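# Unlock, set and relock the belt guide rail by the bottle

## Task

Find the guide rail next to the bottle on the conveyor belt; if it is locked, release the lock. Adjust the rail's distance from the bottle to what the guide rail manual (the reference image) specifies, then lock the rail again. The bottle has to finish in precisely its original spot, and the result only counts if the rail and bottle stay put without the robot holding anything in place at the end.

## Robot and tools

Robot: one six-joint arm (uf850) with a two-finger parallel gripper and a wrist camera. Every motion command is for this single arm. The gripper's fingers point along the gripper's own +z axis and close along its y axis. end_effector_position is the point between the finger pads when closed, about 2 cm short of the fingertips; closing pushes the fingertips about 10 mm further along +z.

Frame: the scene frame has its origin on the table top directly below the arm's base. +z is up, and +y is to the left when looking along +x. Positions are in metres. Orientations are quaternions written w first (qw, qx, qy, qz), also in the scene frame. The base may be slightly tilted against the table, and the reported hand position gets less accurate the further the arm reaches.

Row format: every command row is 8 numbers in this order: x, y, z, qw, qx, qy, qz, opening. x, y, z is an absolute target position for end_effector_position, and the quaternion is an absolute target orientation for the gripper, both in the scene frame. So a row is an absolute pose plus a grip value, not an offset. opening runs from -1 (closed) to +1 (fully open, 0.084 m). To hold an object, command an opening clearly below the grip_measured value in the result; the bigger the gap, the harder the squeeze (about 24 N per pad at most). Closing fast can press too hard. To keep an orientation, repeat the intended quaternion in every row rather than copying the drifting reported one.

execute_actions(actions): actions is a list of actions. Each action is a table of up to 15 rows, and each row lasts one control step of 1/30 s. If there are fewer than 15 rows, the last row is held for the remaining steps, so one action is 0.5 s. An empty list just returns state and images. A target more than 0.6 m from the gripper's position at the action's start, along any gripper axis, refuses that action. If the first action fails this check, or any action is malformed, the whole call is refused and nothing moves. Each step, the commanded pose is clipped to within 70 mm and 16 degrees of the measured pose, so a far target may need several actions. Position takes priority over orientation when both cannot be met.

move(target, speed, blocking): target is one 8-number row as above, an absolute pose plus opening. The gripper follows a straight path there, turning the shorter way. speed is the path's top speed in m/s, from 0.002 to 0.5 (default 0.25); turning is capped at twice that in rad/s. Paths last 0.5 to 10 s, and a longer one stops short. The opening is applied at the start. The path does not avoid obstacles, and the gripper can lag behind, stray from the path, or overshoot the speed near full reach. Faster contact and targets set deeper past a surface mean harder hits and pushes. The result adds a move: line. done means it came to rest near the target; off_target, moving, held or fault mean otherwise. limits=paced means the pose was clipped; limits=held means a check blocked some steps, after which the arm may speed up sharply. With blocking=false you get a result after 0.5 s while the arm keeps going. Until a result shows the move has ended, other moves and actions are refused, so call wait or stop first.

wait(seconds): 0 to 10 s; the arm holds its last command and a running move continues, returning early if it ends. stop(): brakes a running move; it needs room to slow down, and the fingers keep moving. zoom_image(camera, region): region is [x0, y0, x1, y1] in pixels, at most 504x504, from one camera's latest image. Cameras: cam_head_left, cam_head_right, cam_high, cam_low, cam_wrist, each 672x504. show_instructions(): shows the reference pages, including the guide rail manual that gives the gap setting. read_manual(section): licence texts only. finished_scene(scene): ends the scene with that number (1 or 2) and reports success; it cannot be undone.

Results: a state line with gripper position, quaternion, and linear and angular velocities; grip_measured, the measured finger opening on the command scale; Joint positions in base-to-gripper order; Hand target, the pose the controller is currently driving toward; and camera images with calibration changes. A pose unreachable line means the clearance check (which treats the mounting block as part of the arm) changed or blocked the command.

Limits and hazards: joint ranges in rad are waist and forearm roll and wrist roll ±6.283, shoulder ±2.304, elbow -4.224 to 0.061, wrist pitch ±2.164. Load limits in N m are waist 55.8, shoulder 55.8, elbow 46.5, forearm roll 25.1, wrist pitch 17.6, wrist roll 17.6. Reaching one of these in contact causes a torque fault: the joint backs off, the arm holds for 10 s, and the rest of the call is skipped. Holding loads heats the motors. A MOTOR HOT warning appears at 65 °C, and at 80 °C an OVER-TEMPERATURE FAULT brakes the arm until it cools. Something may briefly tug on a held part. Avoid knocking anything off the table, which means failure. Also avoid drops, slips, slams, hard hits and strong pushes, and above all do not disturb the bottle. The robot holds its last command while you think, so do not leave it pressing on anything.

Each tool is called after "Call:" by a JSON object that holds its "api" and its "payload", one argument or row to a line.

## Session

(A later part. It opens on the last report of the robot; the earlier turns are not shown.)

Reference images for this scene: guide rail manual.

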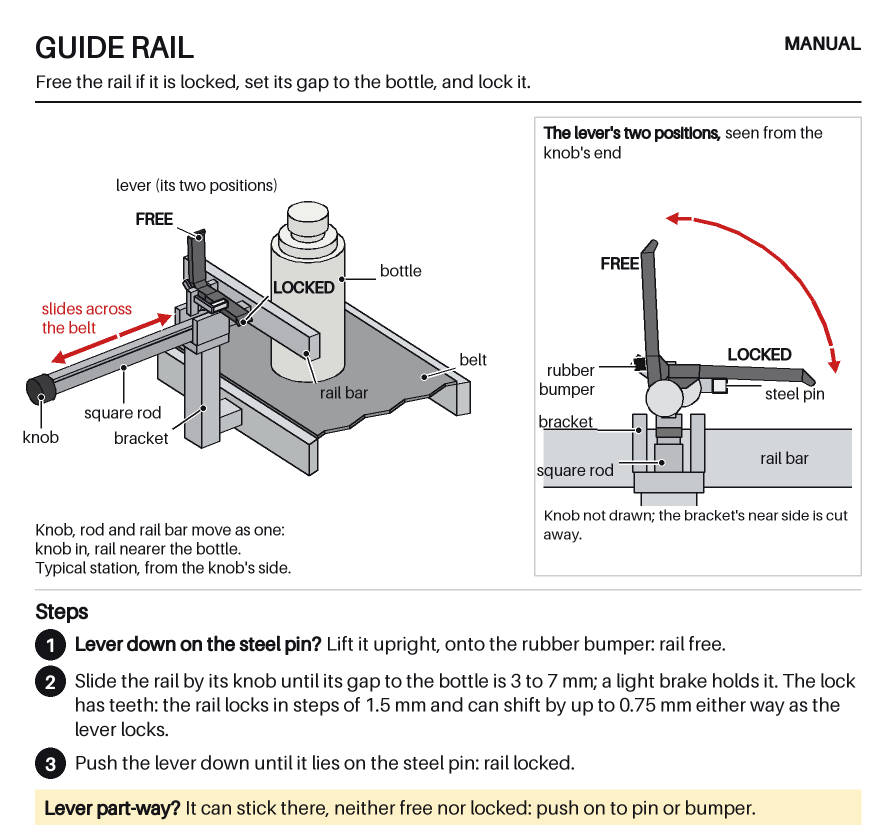

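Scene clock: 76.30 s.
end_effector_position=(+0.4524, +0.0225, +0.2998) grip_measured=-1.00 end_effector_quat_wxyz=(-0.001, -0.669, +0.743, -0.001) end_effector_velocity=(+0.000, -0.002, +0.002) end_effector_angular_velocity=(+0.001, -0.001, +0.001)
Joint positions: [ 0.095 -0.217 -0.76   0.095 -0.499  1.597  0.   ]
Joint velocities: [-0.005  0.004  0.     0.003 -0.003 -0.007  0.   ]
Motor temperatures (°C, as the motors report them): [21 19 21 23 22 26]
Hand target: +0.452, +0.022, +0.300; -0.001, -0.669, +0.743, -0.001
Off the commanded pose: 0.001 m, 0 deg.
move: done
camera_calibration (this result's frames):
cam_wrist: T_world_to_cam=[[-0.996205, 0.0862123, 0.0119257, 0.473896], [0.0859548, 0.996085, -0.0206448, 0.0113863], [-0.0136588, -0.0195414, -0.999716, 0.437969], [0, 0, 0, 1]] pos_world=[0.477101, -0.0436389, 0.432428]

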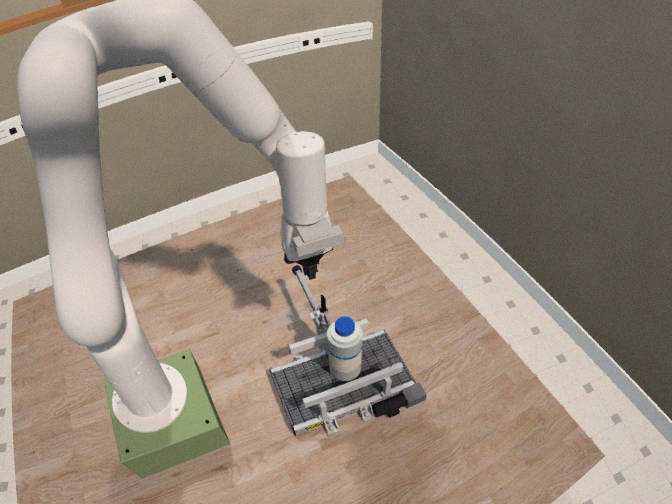

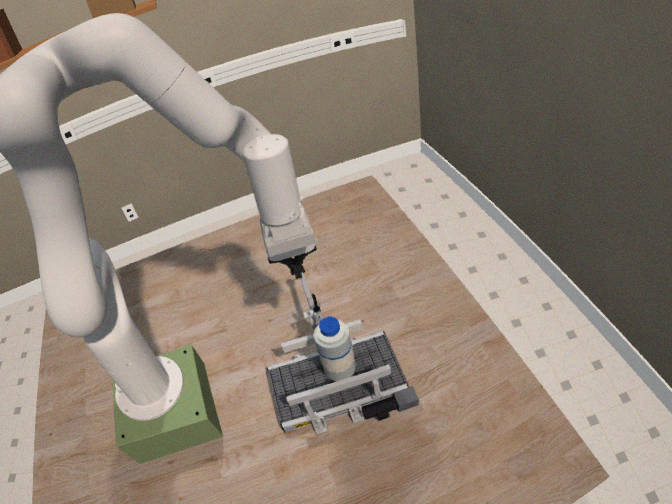

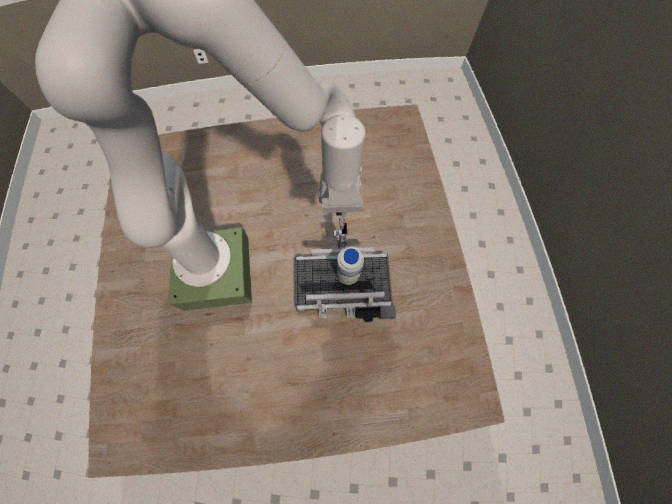

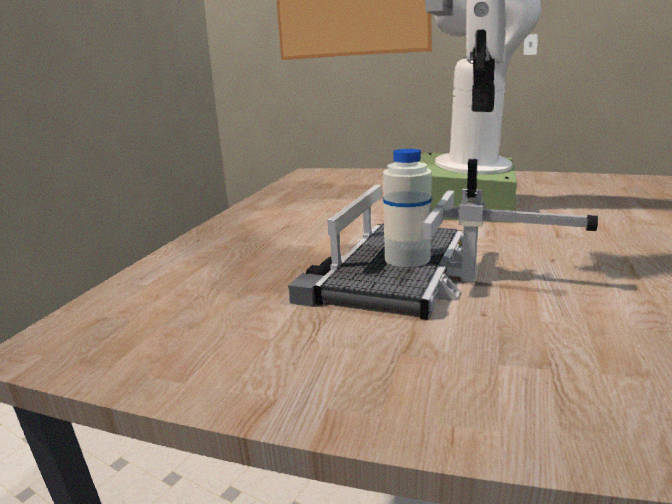

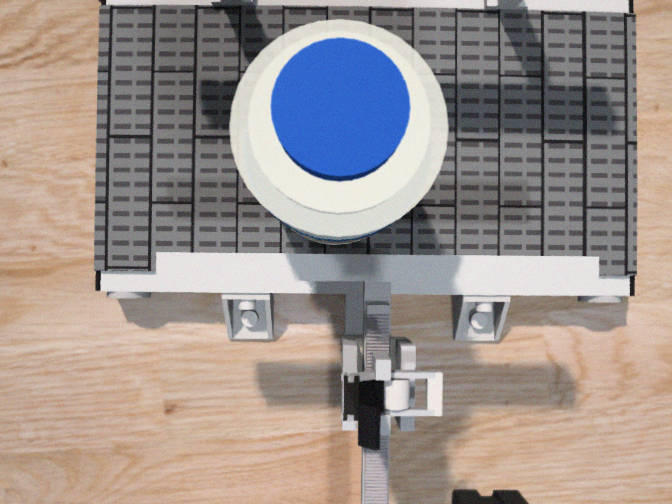

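Call:
{"api": "move", "payload": {
  "target": [0.504,0.005,0.25,0,0.669,-0.743,0,-1]
}}

Call:
{"api": "move", "payload": {
  "target": [0.504,0.005,0.208,0,0.669,-0.743,0,-1],
  "speed": 0.15
}}

Call:
{"api": "move", "payload": {
  "target": [0.442,0.011,0.208,0,0.669,-0.743,0,-1],
  "speed": 0.06
}}

Call:
{"api": "move", "payload": {
  "target": [0.420,0.013,0.185,0,0.669,-0.743,0,-1],
  "speed": 0.05
}}

Call:
{"api": "move", "payload": {
  "target": [0.418,0.013,0.168,0,0.669,-0.743,0,-1],
  "speed": 0.025
}}

Call:
{"api": "move", "payload": {
  "target": [0.418,0.013,0.22,0,0.669,-0.743,0,-1]
}}

Call:
{"api": "zoom_image", "payload": {
  "camera": "cam_low",
  "region": [380,100,540,240]
}}

Scene clock: 86.67 s.
end_effector_position=(+0.5040, +0.0048, +0.2503) grip_measured=-1.00 end_effector_quat_wxyz=(-0.000, -0.669, +0.743, -0.000) end_effector_velocity=(+0.002, -0.000, -0.002) end_effector_angular_velocity=(+0.001, +0.001, -0.001)
Joint positions: [ 0.062 -0.419 -0.893  0.116 -0.433  1.542  0.   ]
Joint velocities: [-0.001 -0.007 -0.005  0.002  0.001 -0.001  0.   ]
Motor temperatures (°C, as the motors report them): [21 19 21 23 22 26]
Hand target: +0.504, +0.005, +0.250; -0.000, -0.669, +0.743, -0.000
Off the commanded pose: 0.000 m, 0 deg.
move: done
camera_calibration (this result's frames):
cam_wrist: T_world_to_cam=[[-0.99617, 0.0865646, 0.0123195, 0.527316], [0.0863248, 0.996089, -0.018823, 0.0229594], [-0.0139007, -0.0176874, -0.999747, 0.388977], [0, 0, 0, 1]] pos_world=[0.528721, -0.0616365, 0.382814]

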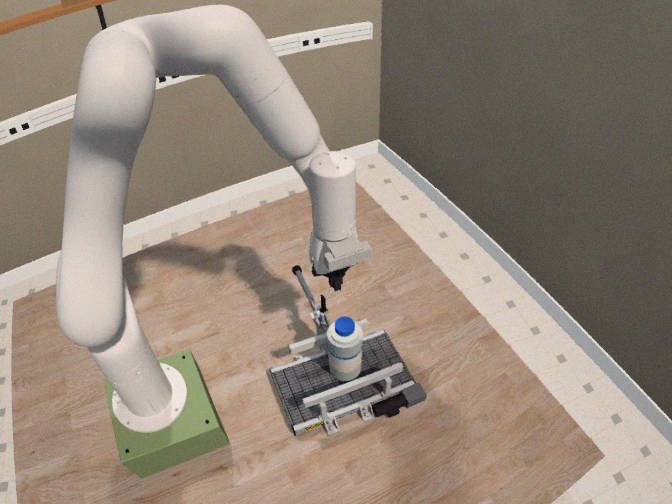

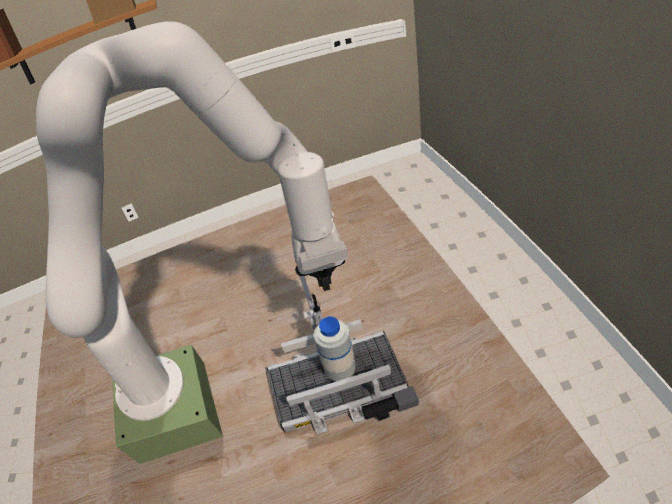

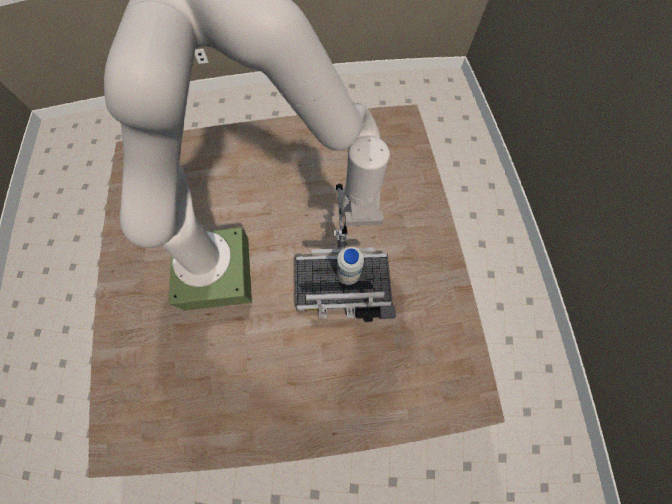

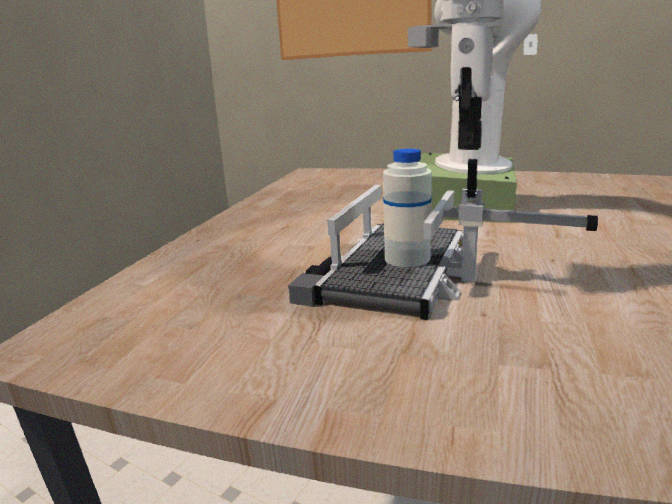

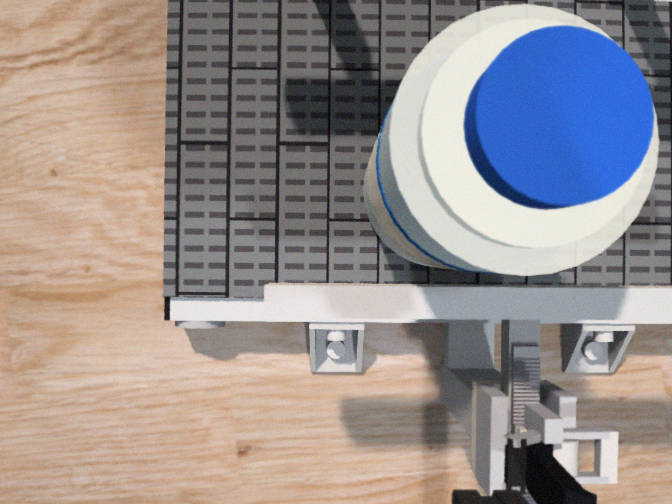

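Scene clock: 87.57 s.
end_effector_position=(+0.5042, +0.0049, +0.2082) grip_measured=-1.00 end_effector_quat_wxyz=(-0.000, -0.669, +0.743, -0.000) end_effector_velocity=(+0.000, -0.000, -0.002) end_effector_angular_velocity=(-0.000, +0.000, +0.003)
Joint positions: [ 0.066 -0.505 -0.892  0.143 -0.347  1.517  0.   ]
Joint velocities: [-0.    -0.005 -0.001  0.002  0.004 -0.004  0.   ]
Motor temperatures (°C, as the motors report them): [21 19 21 23 22 26]
Hand target: +0.504, +0.005, +0.208; -0.000, -0.669, +0.743, -0.000
Off the commanded pose: 0.000 m, 0 deg.
move: done
camera_calibration (this result's frames):
cam_wrist: T_world_to_cam=[[-0.996166, 0.0866115, 0.0123367, 0.528053], [0.0863741, 0.996089, -0.0186267, 0.0219351], [-0.0139017, -0.0174897, -0.99975, 0.346919], [0, 0, 0, 1]] pos_world=[0.528956, -0.0615173, 0.340727]

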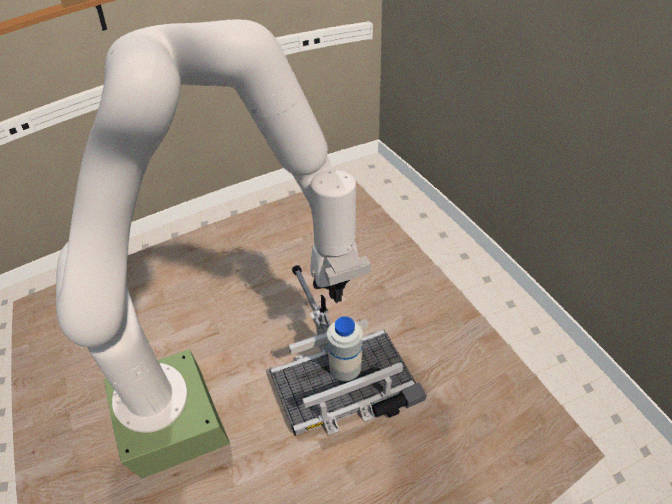

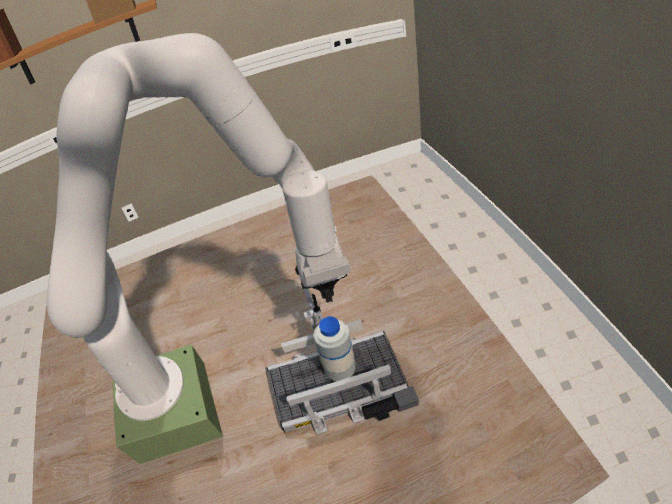

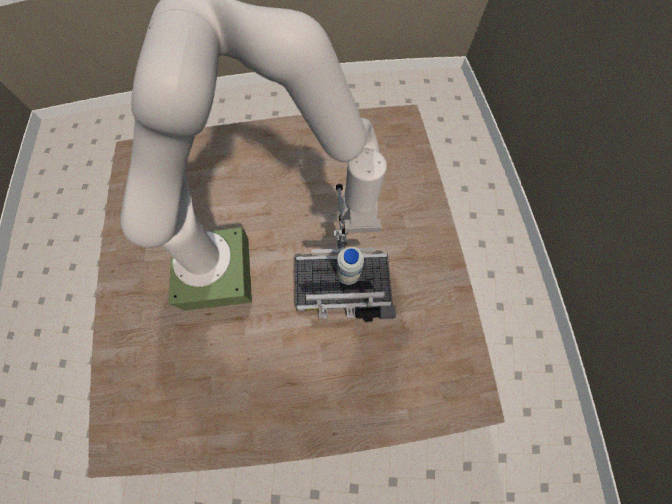

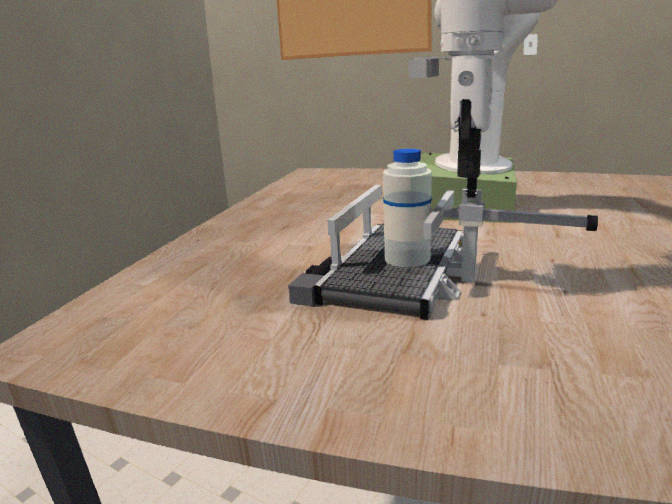

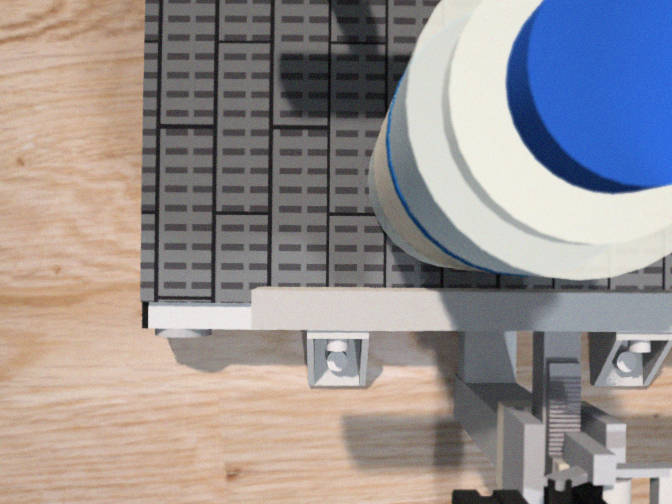

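Scene clock: 89.00 s.
end_effector_position=(+0.4429, +0.0111, +0.2080) grip_measured=-1.00 end_effector_quat_wxyz=(+0.000, -0.669, +0.743, -0.001) end_effector_velocity=(-0.004, +0.000, -0.001) end_effector_angular_velocity=(+0.001, +0.005, -0.000)
Joint positions: [ 0.077 -0.4   -0.716  0.178 -0.275  1.491  0.   ]
Joint velocities: [ 0.     0.003  0.008  0.005 -0.    -0.004  0.   ]
Motor temperatures (°C, as the motors report them): [21 19 21 23 22 26]
Hand target: +0.442, +0.011, +0.208; -0.000, -0.669, +0.743, -0.000
Off the commanded pose: 0.001 m, 0 deg.
move: done
camera_calibration (this result's frames):
cam_wrist: T_world_to_cam=[[-0.996181, 0.086603, 0.0110938, 0.466686], [0.0863875, 0.996088, -0.0186223, 0.0211111], [-0.0126632, -0.0175928, -0.999765, 0.345383], [0, 0, 0, 1]] pos_world=[0.467454, -0.0553686, 0.340517]

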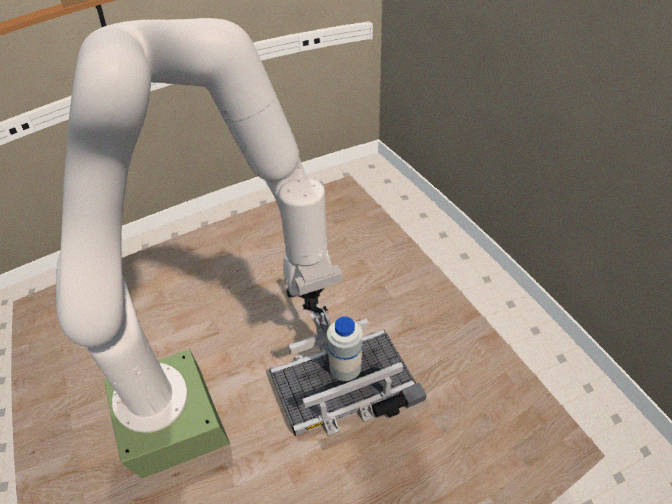

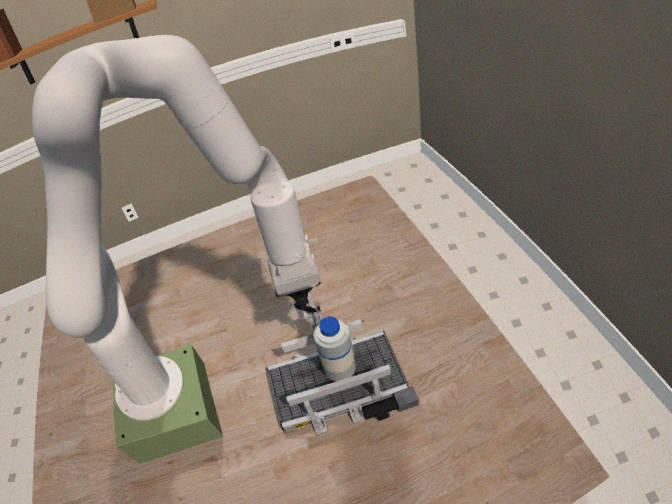

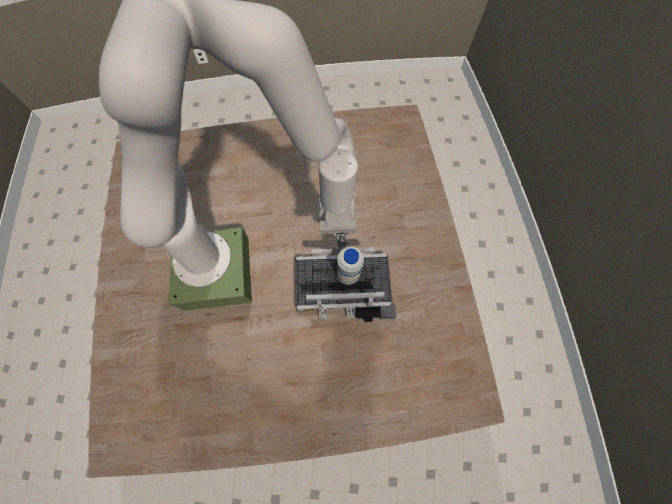

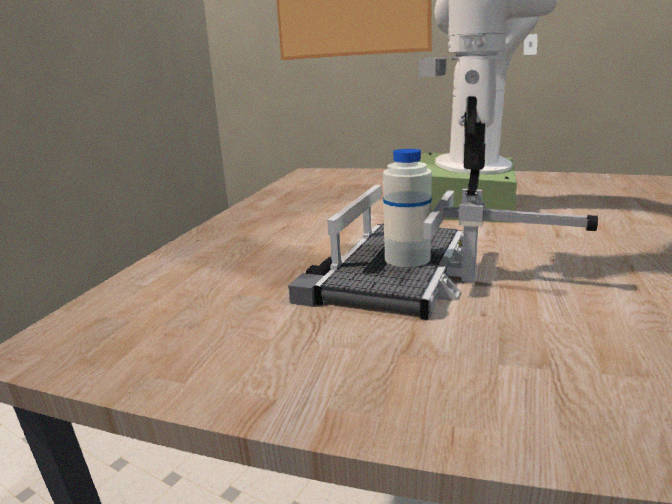

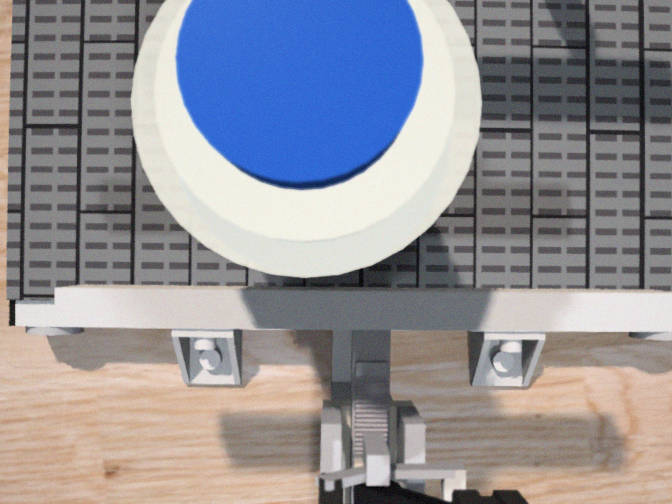

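Scene clock: 90.03 s.
end_effector_position=(+0.4192, +0.0130, +0.1848) grip_measured=-1.00 end_effector_quat_wxyz=(-0.001, -0.669, +0.743, +0.001) end_effector_velocity=(+0.001, +0.000, -0.000) end_effector_angular_velocity=(+0.003, -0.006, +0.000)
Joint positions: [ 0.084 -0.422 -0.658  0.242 -0.201  1.433  0.   ]
Joint velocities: [-0.002  0.     0.002  0.022  0.007 -0.024  0.   ]
Motor temperatures (°C, as the motors report them): [21 19 21 23 22 26]
Hand target: +0.420, +0.013, +0.185; -0.000, -0.669, +0.743, -0.000
Off the commanded pose: 0.001 m, 0 deg.
move: done
camera_calibration (this result's frames):
cam_wrist: T_world_to_cam=[[-0.996118, 0.0866843, 0.0153083, 0.44243], [0.0863889, 0.99608, -0.0190053, 0.0208626], [-0.0168957, -0.0176091, -0.999702, 0.323673], [0, 0, 0, 1]] pos_world=[0.444379, -0.053433, 0.3172]

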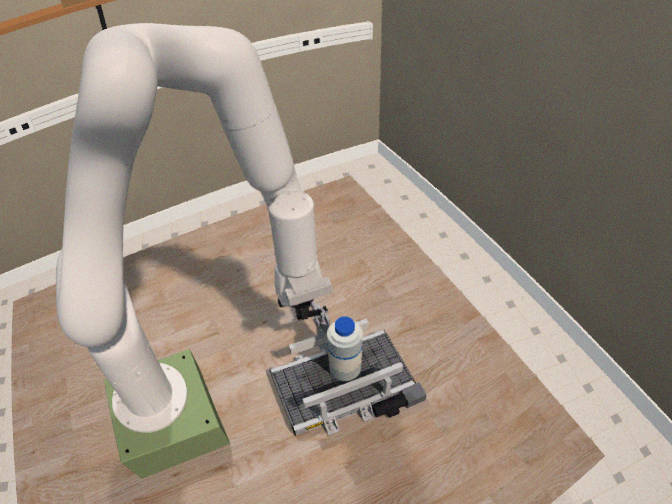

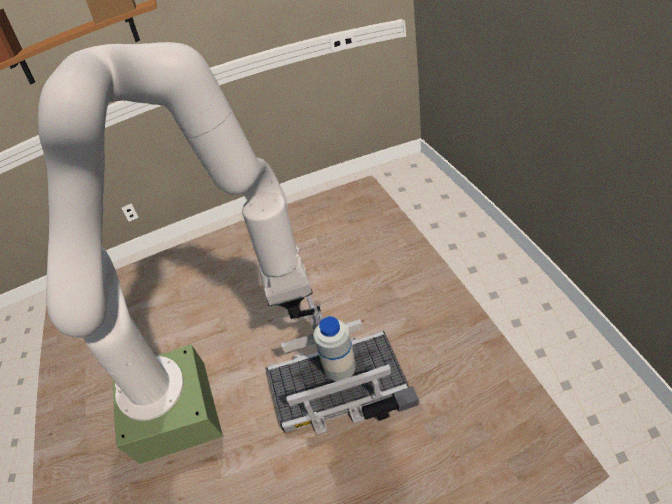

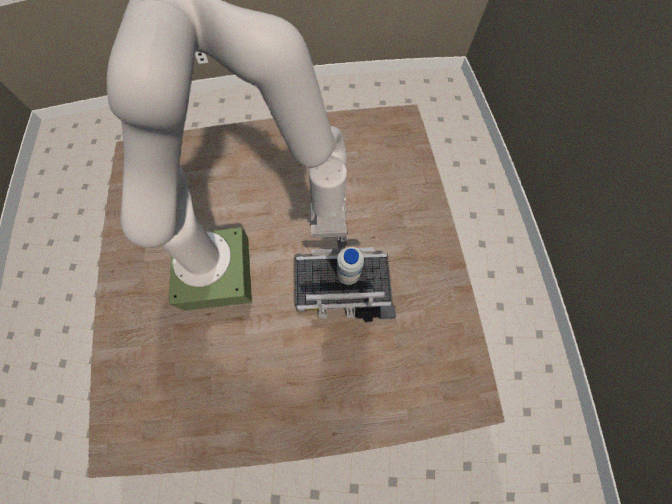

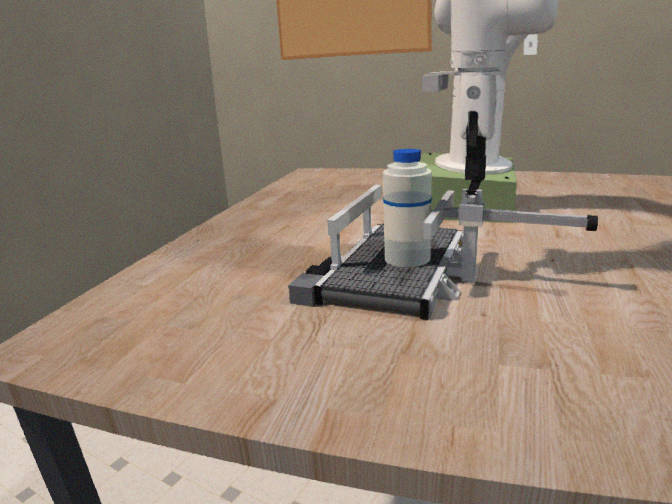

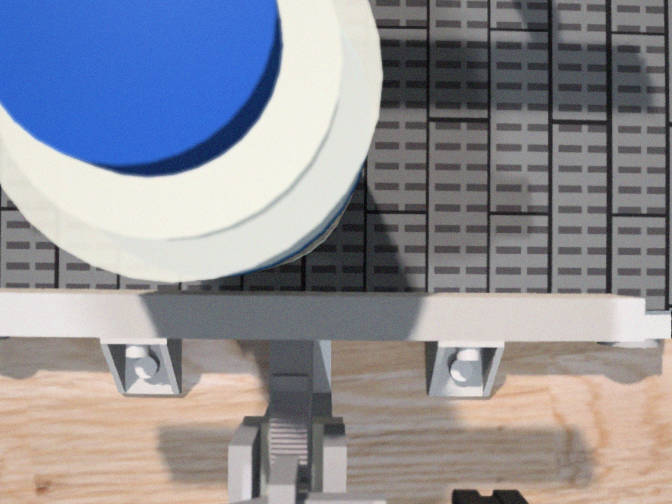

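Scene clock: 100.87 s.
end_effector_position=(+0.4338, +0.0143, +0.1953) grip_measured=-1.00 end_effector_quat_wxyz=(+0.019, -0.670, +0.742, -0.016) end_effector_velocity=(-0.000, +0.000, -0.000) end_effector_angular_velocity=(+0.000, +0.001, -0.001)
Joint positions: [ 0.084 -0.398 -0.66   0.293 -0.176  1.382  0.   ]
Joint velocities: [-0.    -0.001  0.     0.001 -0.     0.001  0.   ]
Motor temperatures (°C, as the motors report them): [21 19 21 23 22 26]
Hand target: +0.434, +0.014, +0.195; +0.019, -0.670, +0.742, -0.016
Off the commanded pose: 0.032 m, 3 deg.
TORQUE FAULT: the external load on joint 2 (shoulder) reached its load limit, and the arm stopped for 10 seconds. That time counts as 20 of the actions that you can send in this scene. The arm's remaining commands of this call were not run. Joint 2 (shoulder) moved back by up to 3 degrees. The arm holds there, with its grip as last carried out, and accepts commands again: back off and push less far. The arm stops again, at the same cost, whenever a joint's load reaches its limit.
move: fault
camera_calibration (this result's frames):
cam_wrist: T_world_to_cam=[[-0.995743, 0.0845787, -0.0366257, 0.466652], [0.0850614, 0.996306, -0.0118261, 0.0176677], [0.0354902, -0.0148912, -0.999259, 0.311642], [0, 0, 0, 1]] pos_world=[0.452102, -0.0524305, 0.328711]

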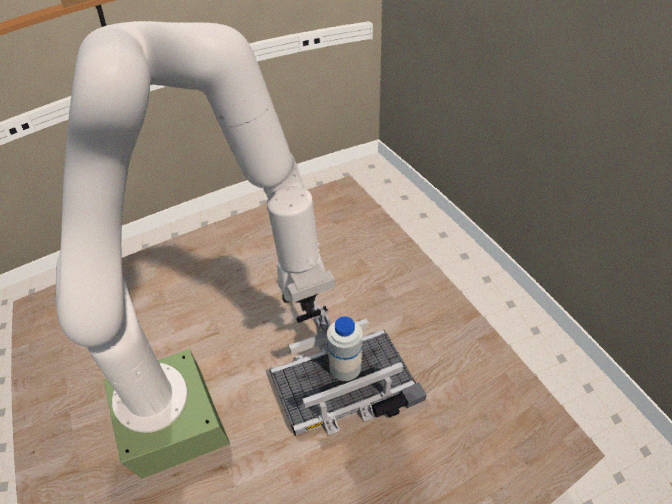

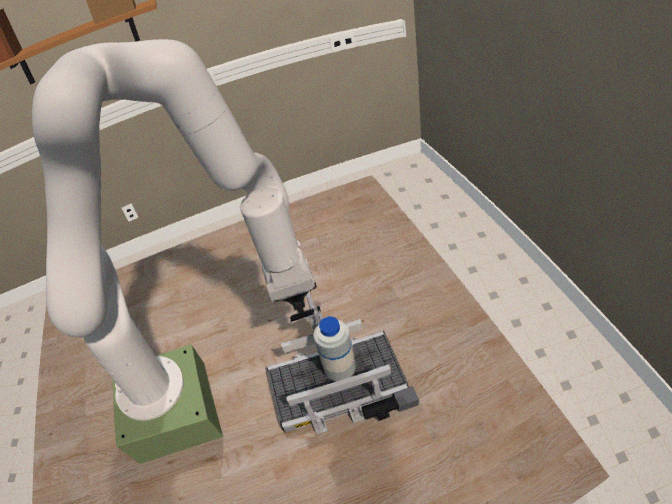

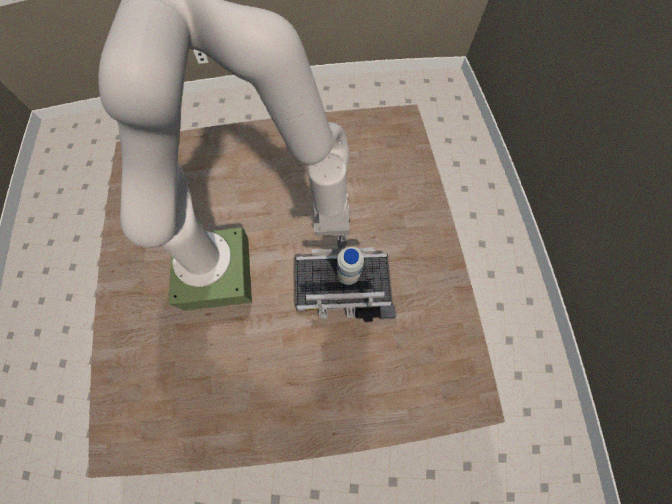

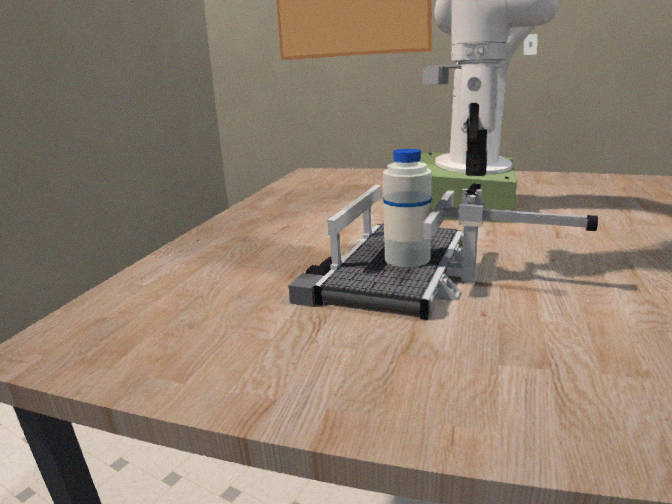

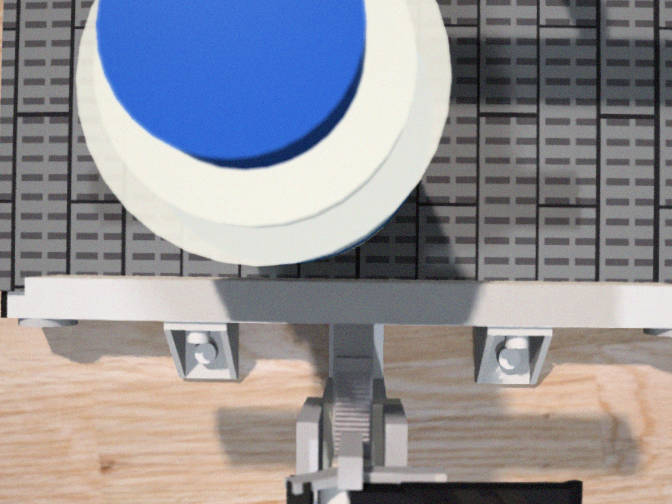

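not run: a fault stop came before this call.

Region (380, 100, 540, 240) of cam_low's 672x504 image, scaled by 3.150, with more detail than that image has; it fills the top 441 rows of this view, and the rest is white.

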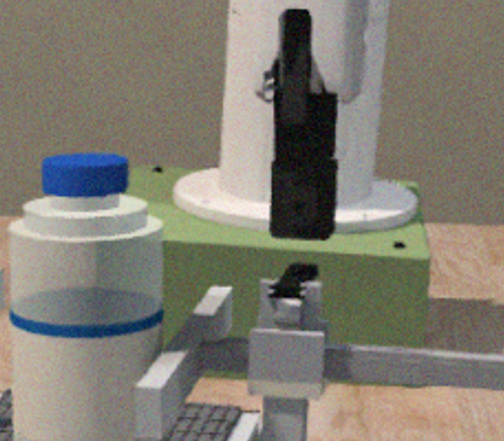

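The push overshot, but the lever is locked and the gripper is clear.

Call:
{"api": "finished_scene", "payload": {
  "scene": 2
}}

The scene is finished: the task was done.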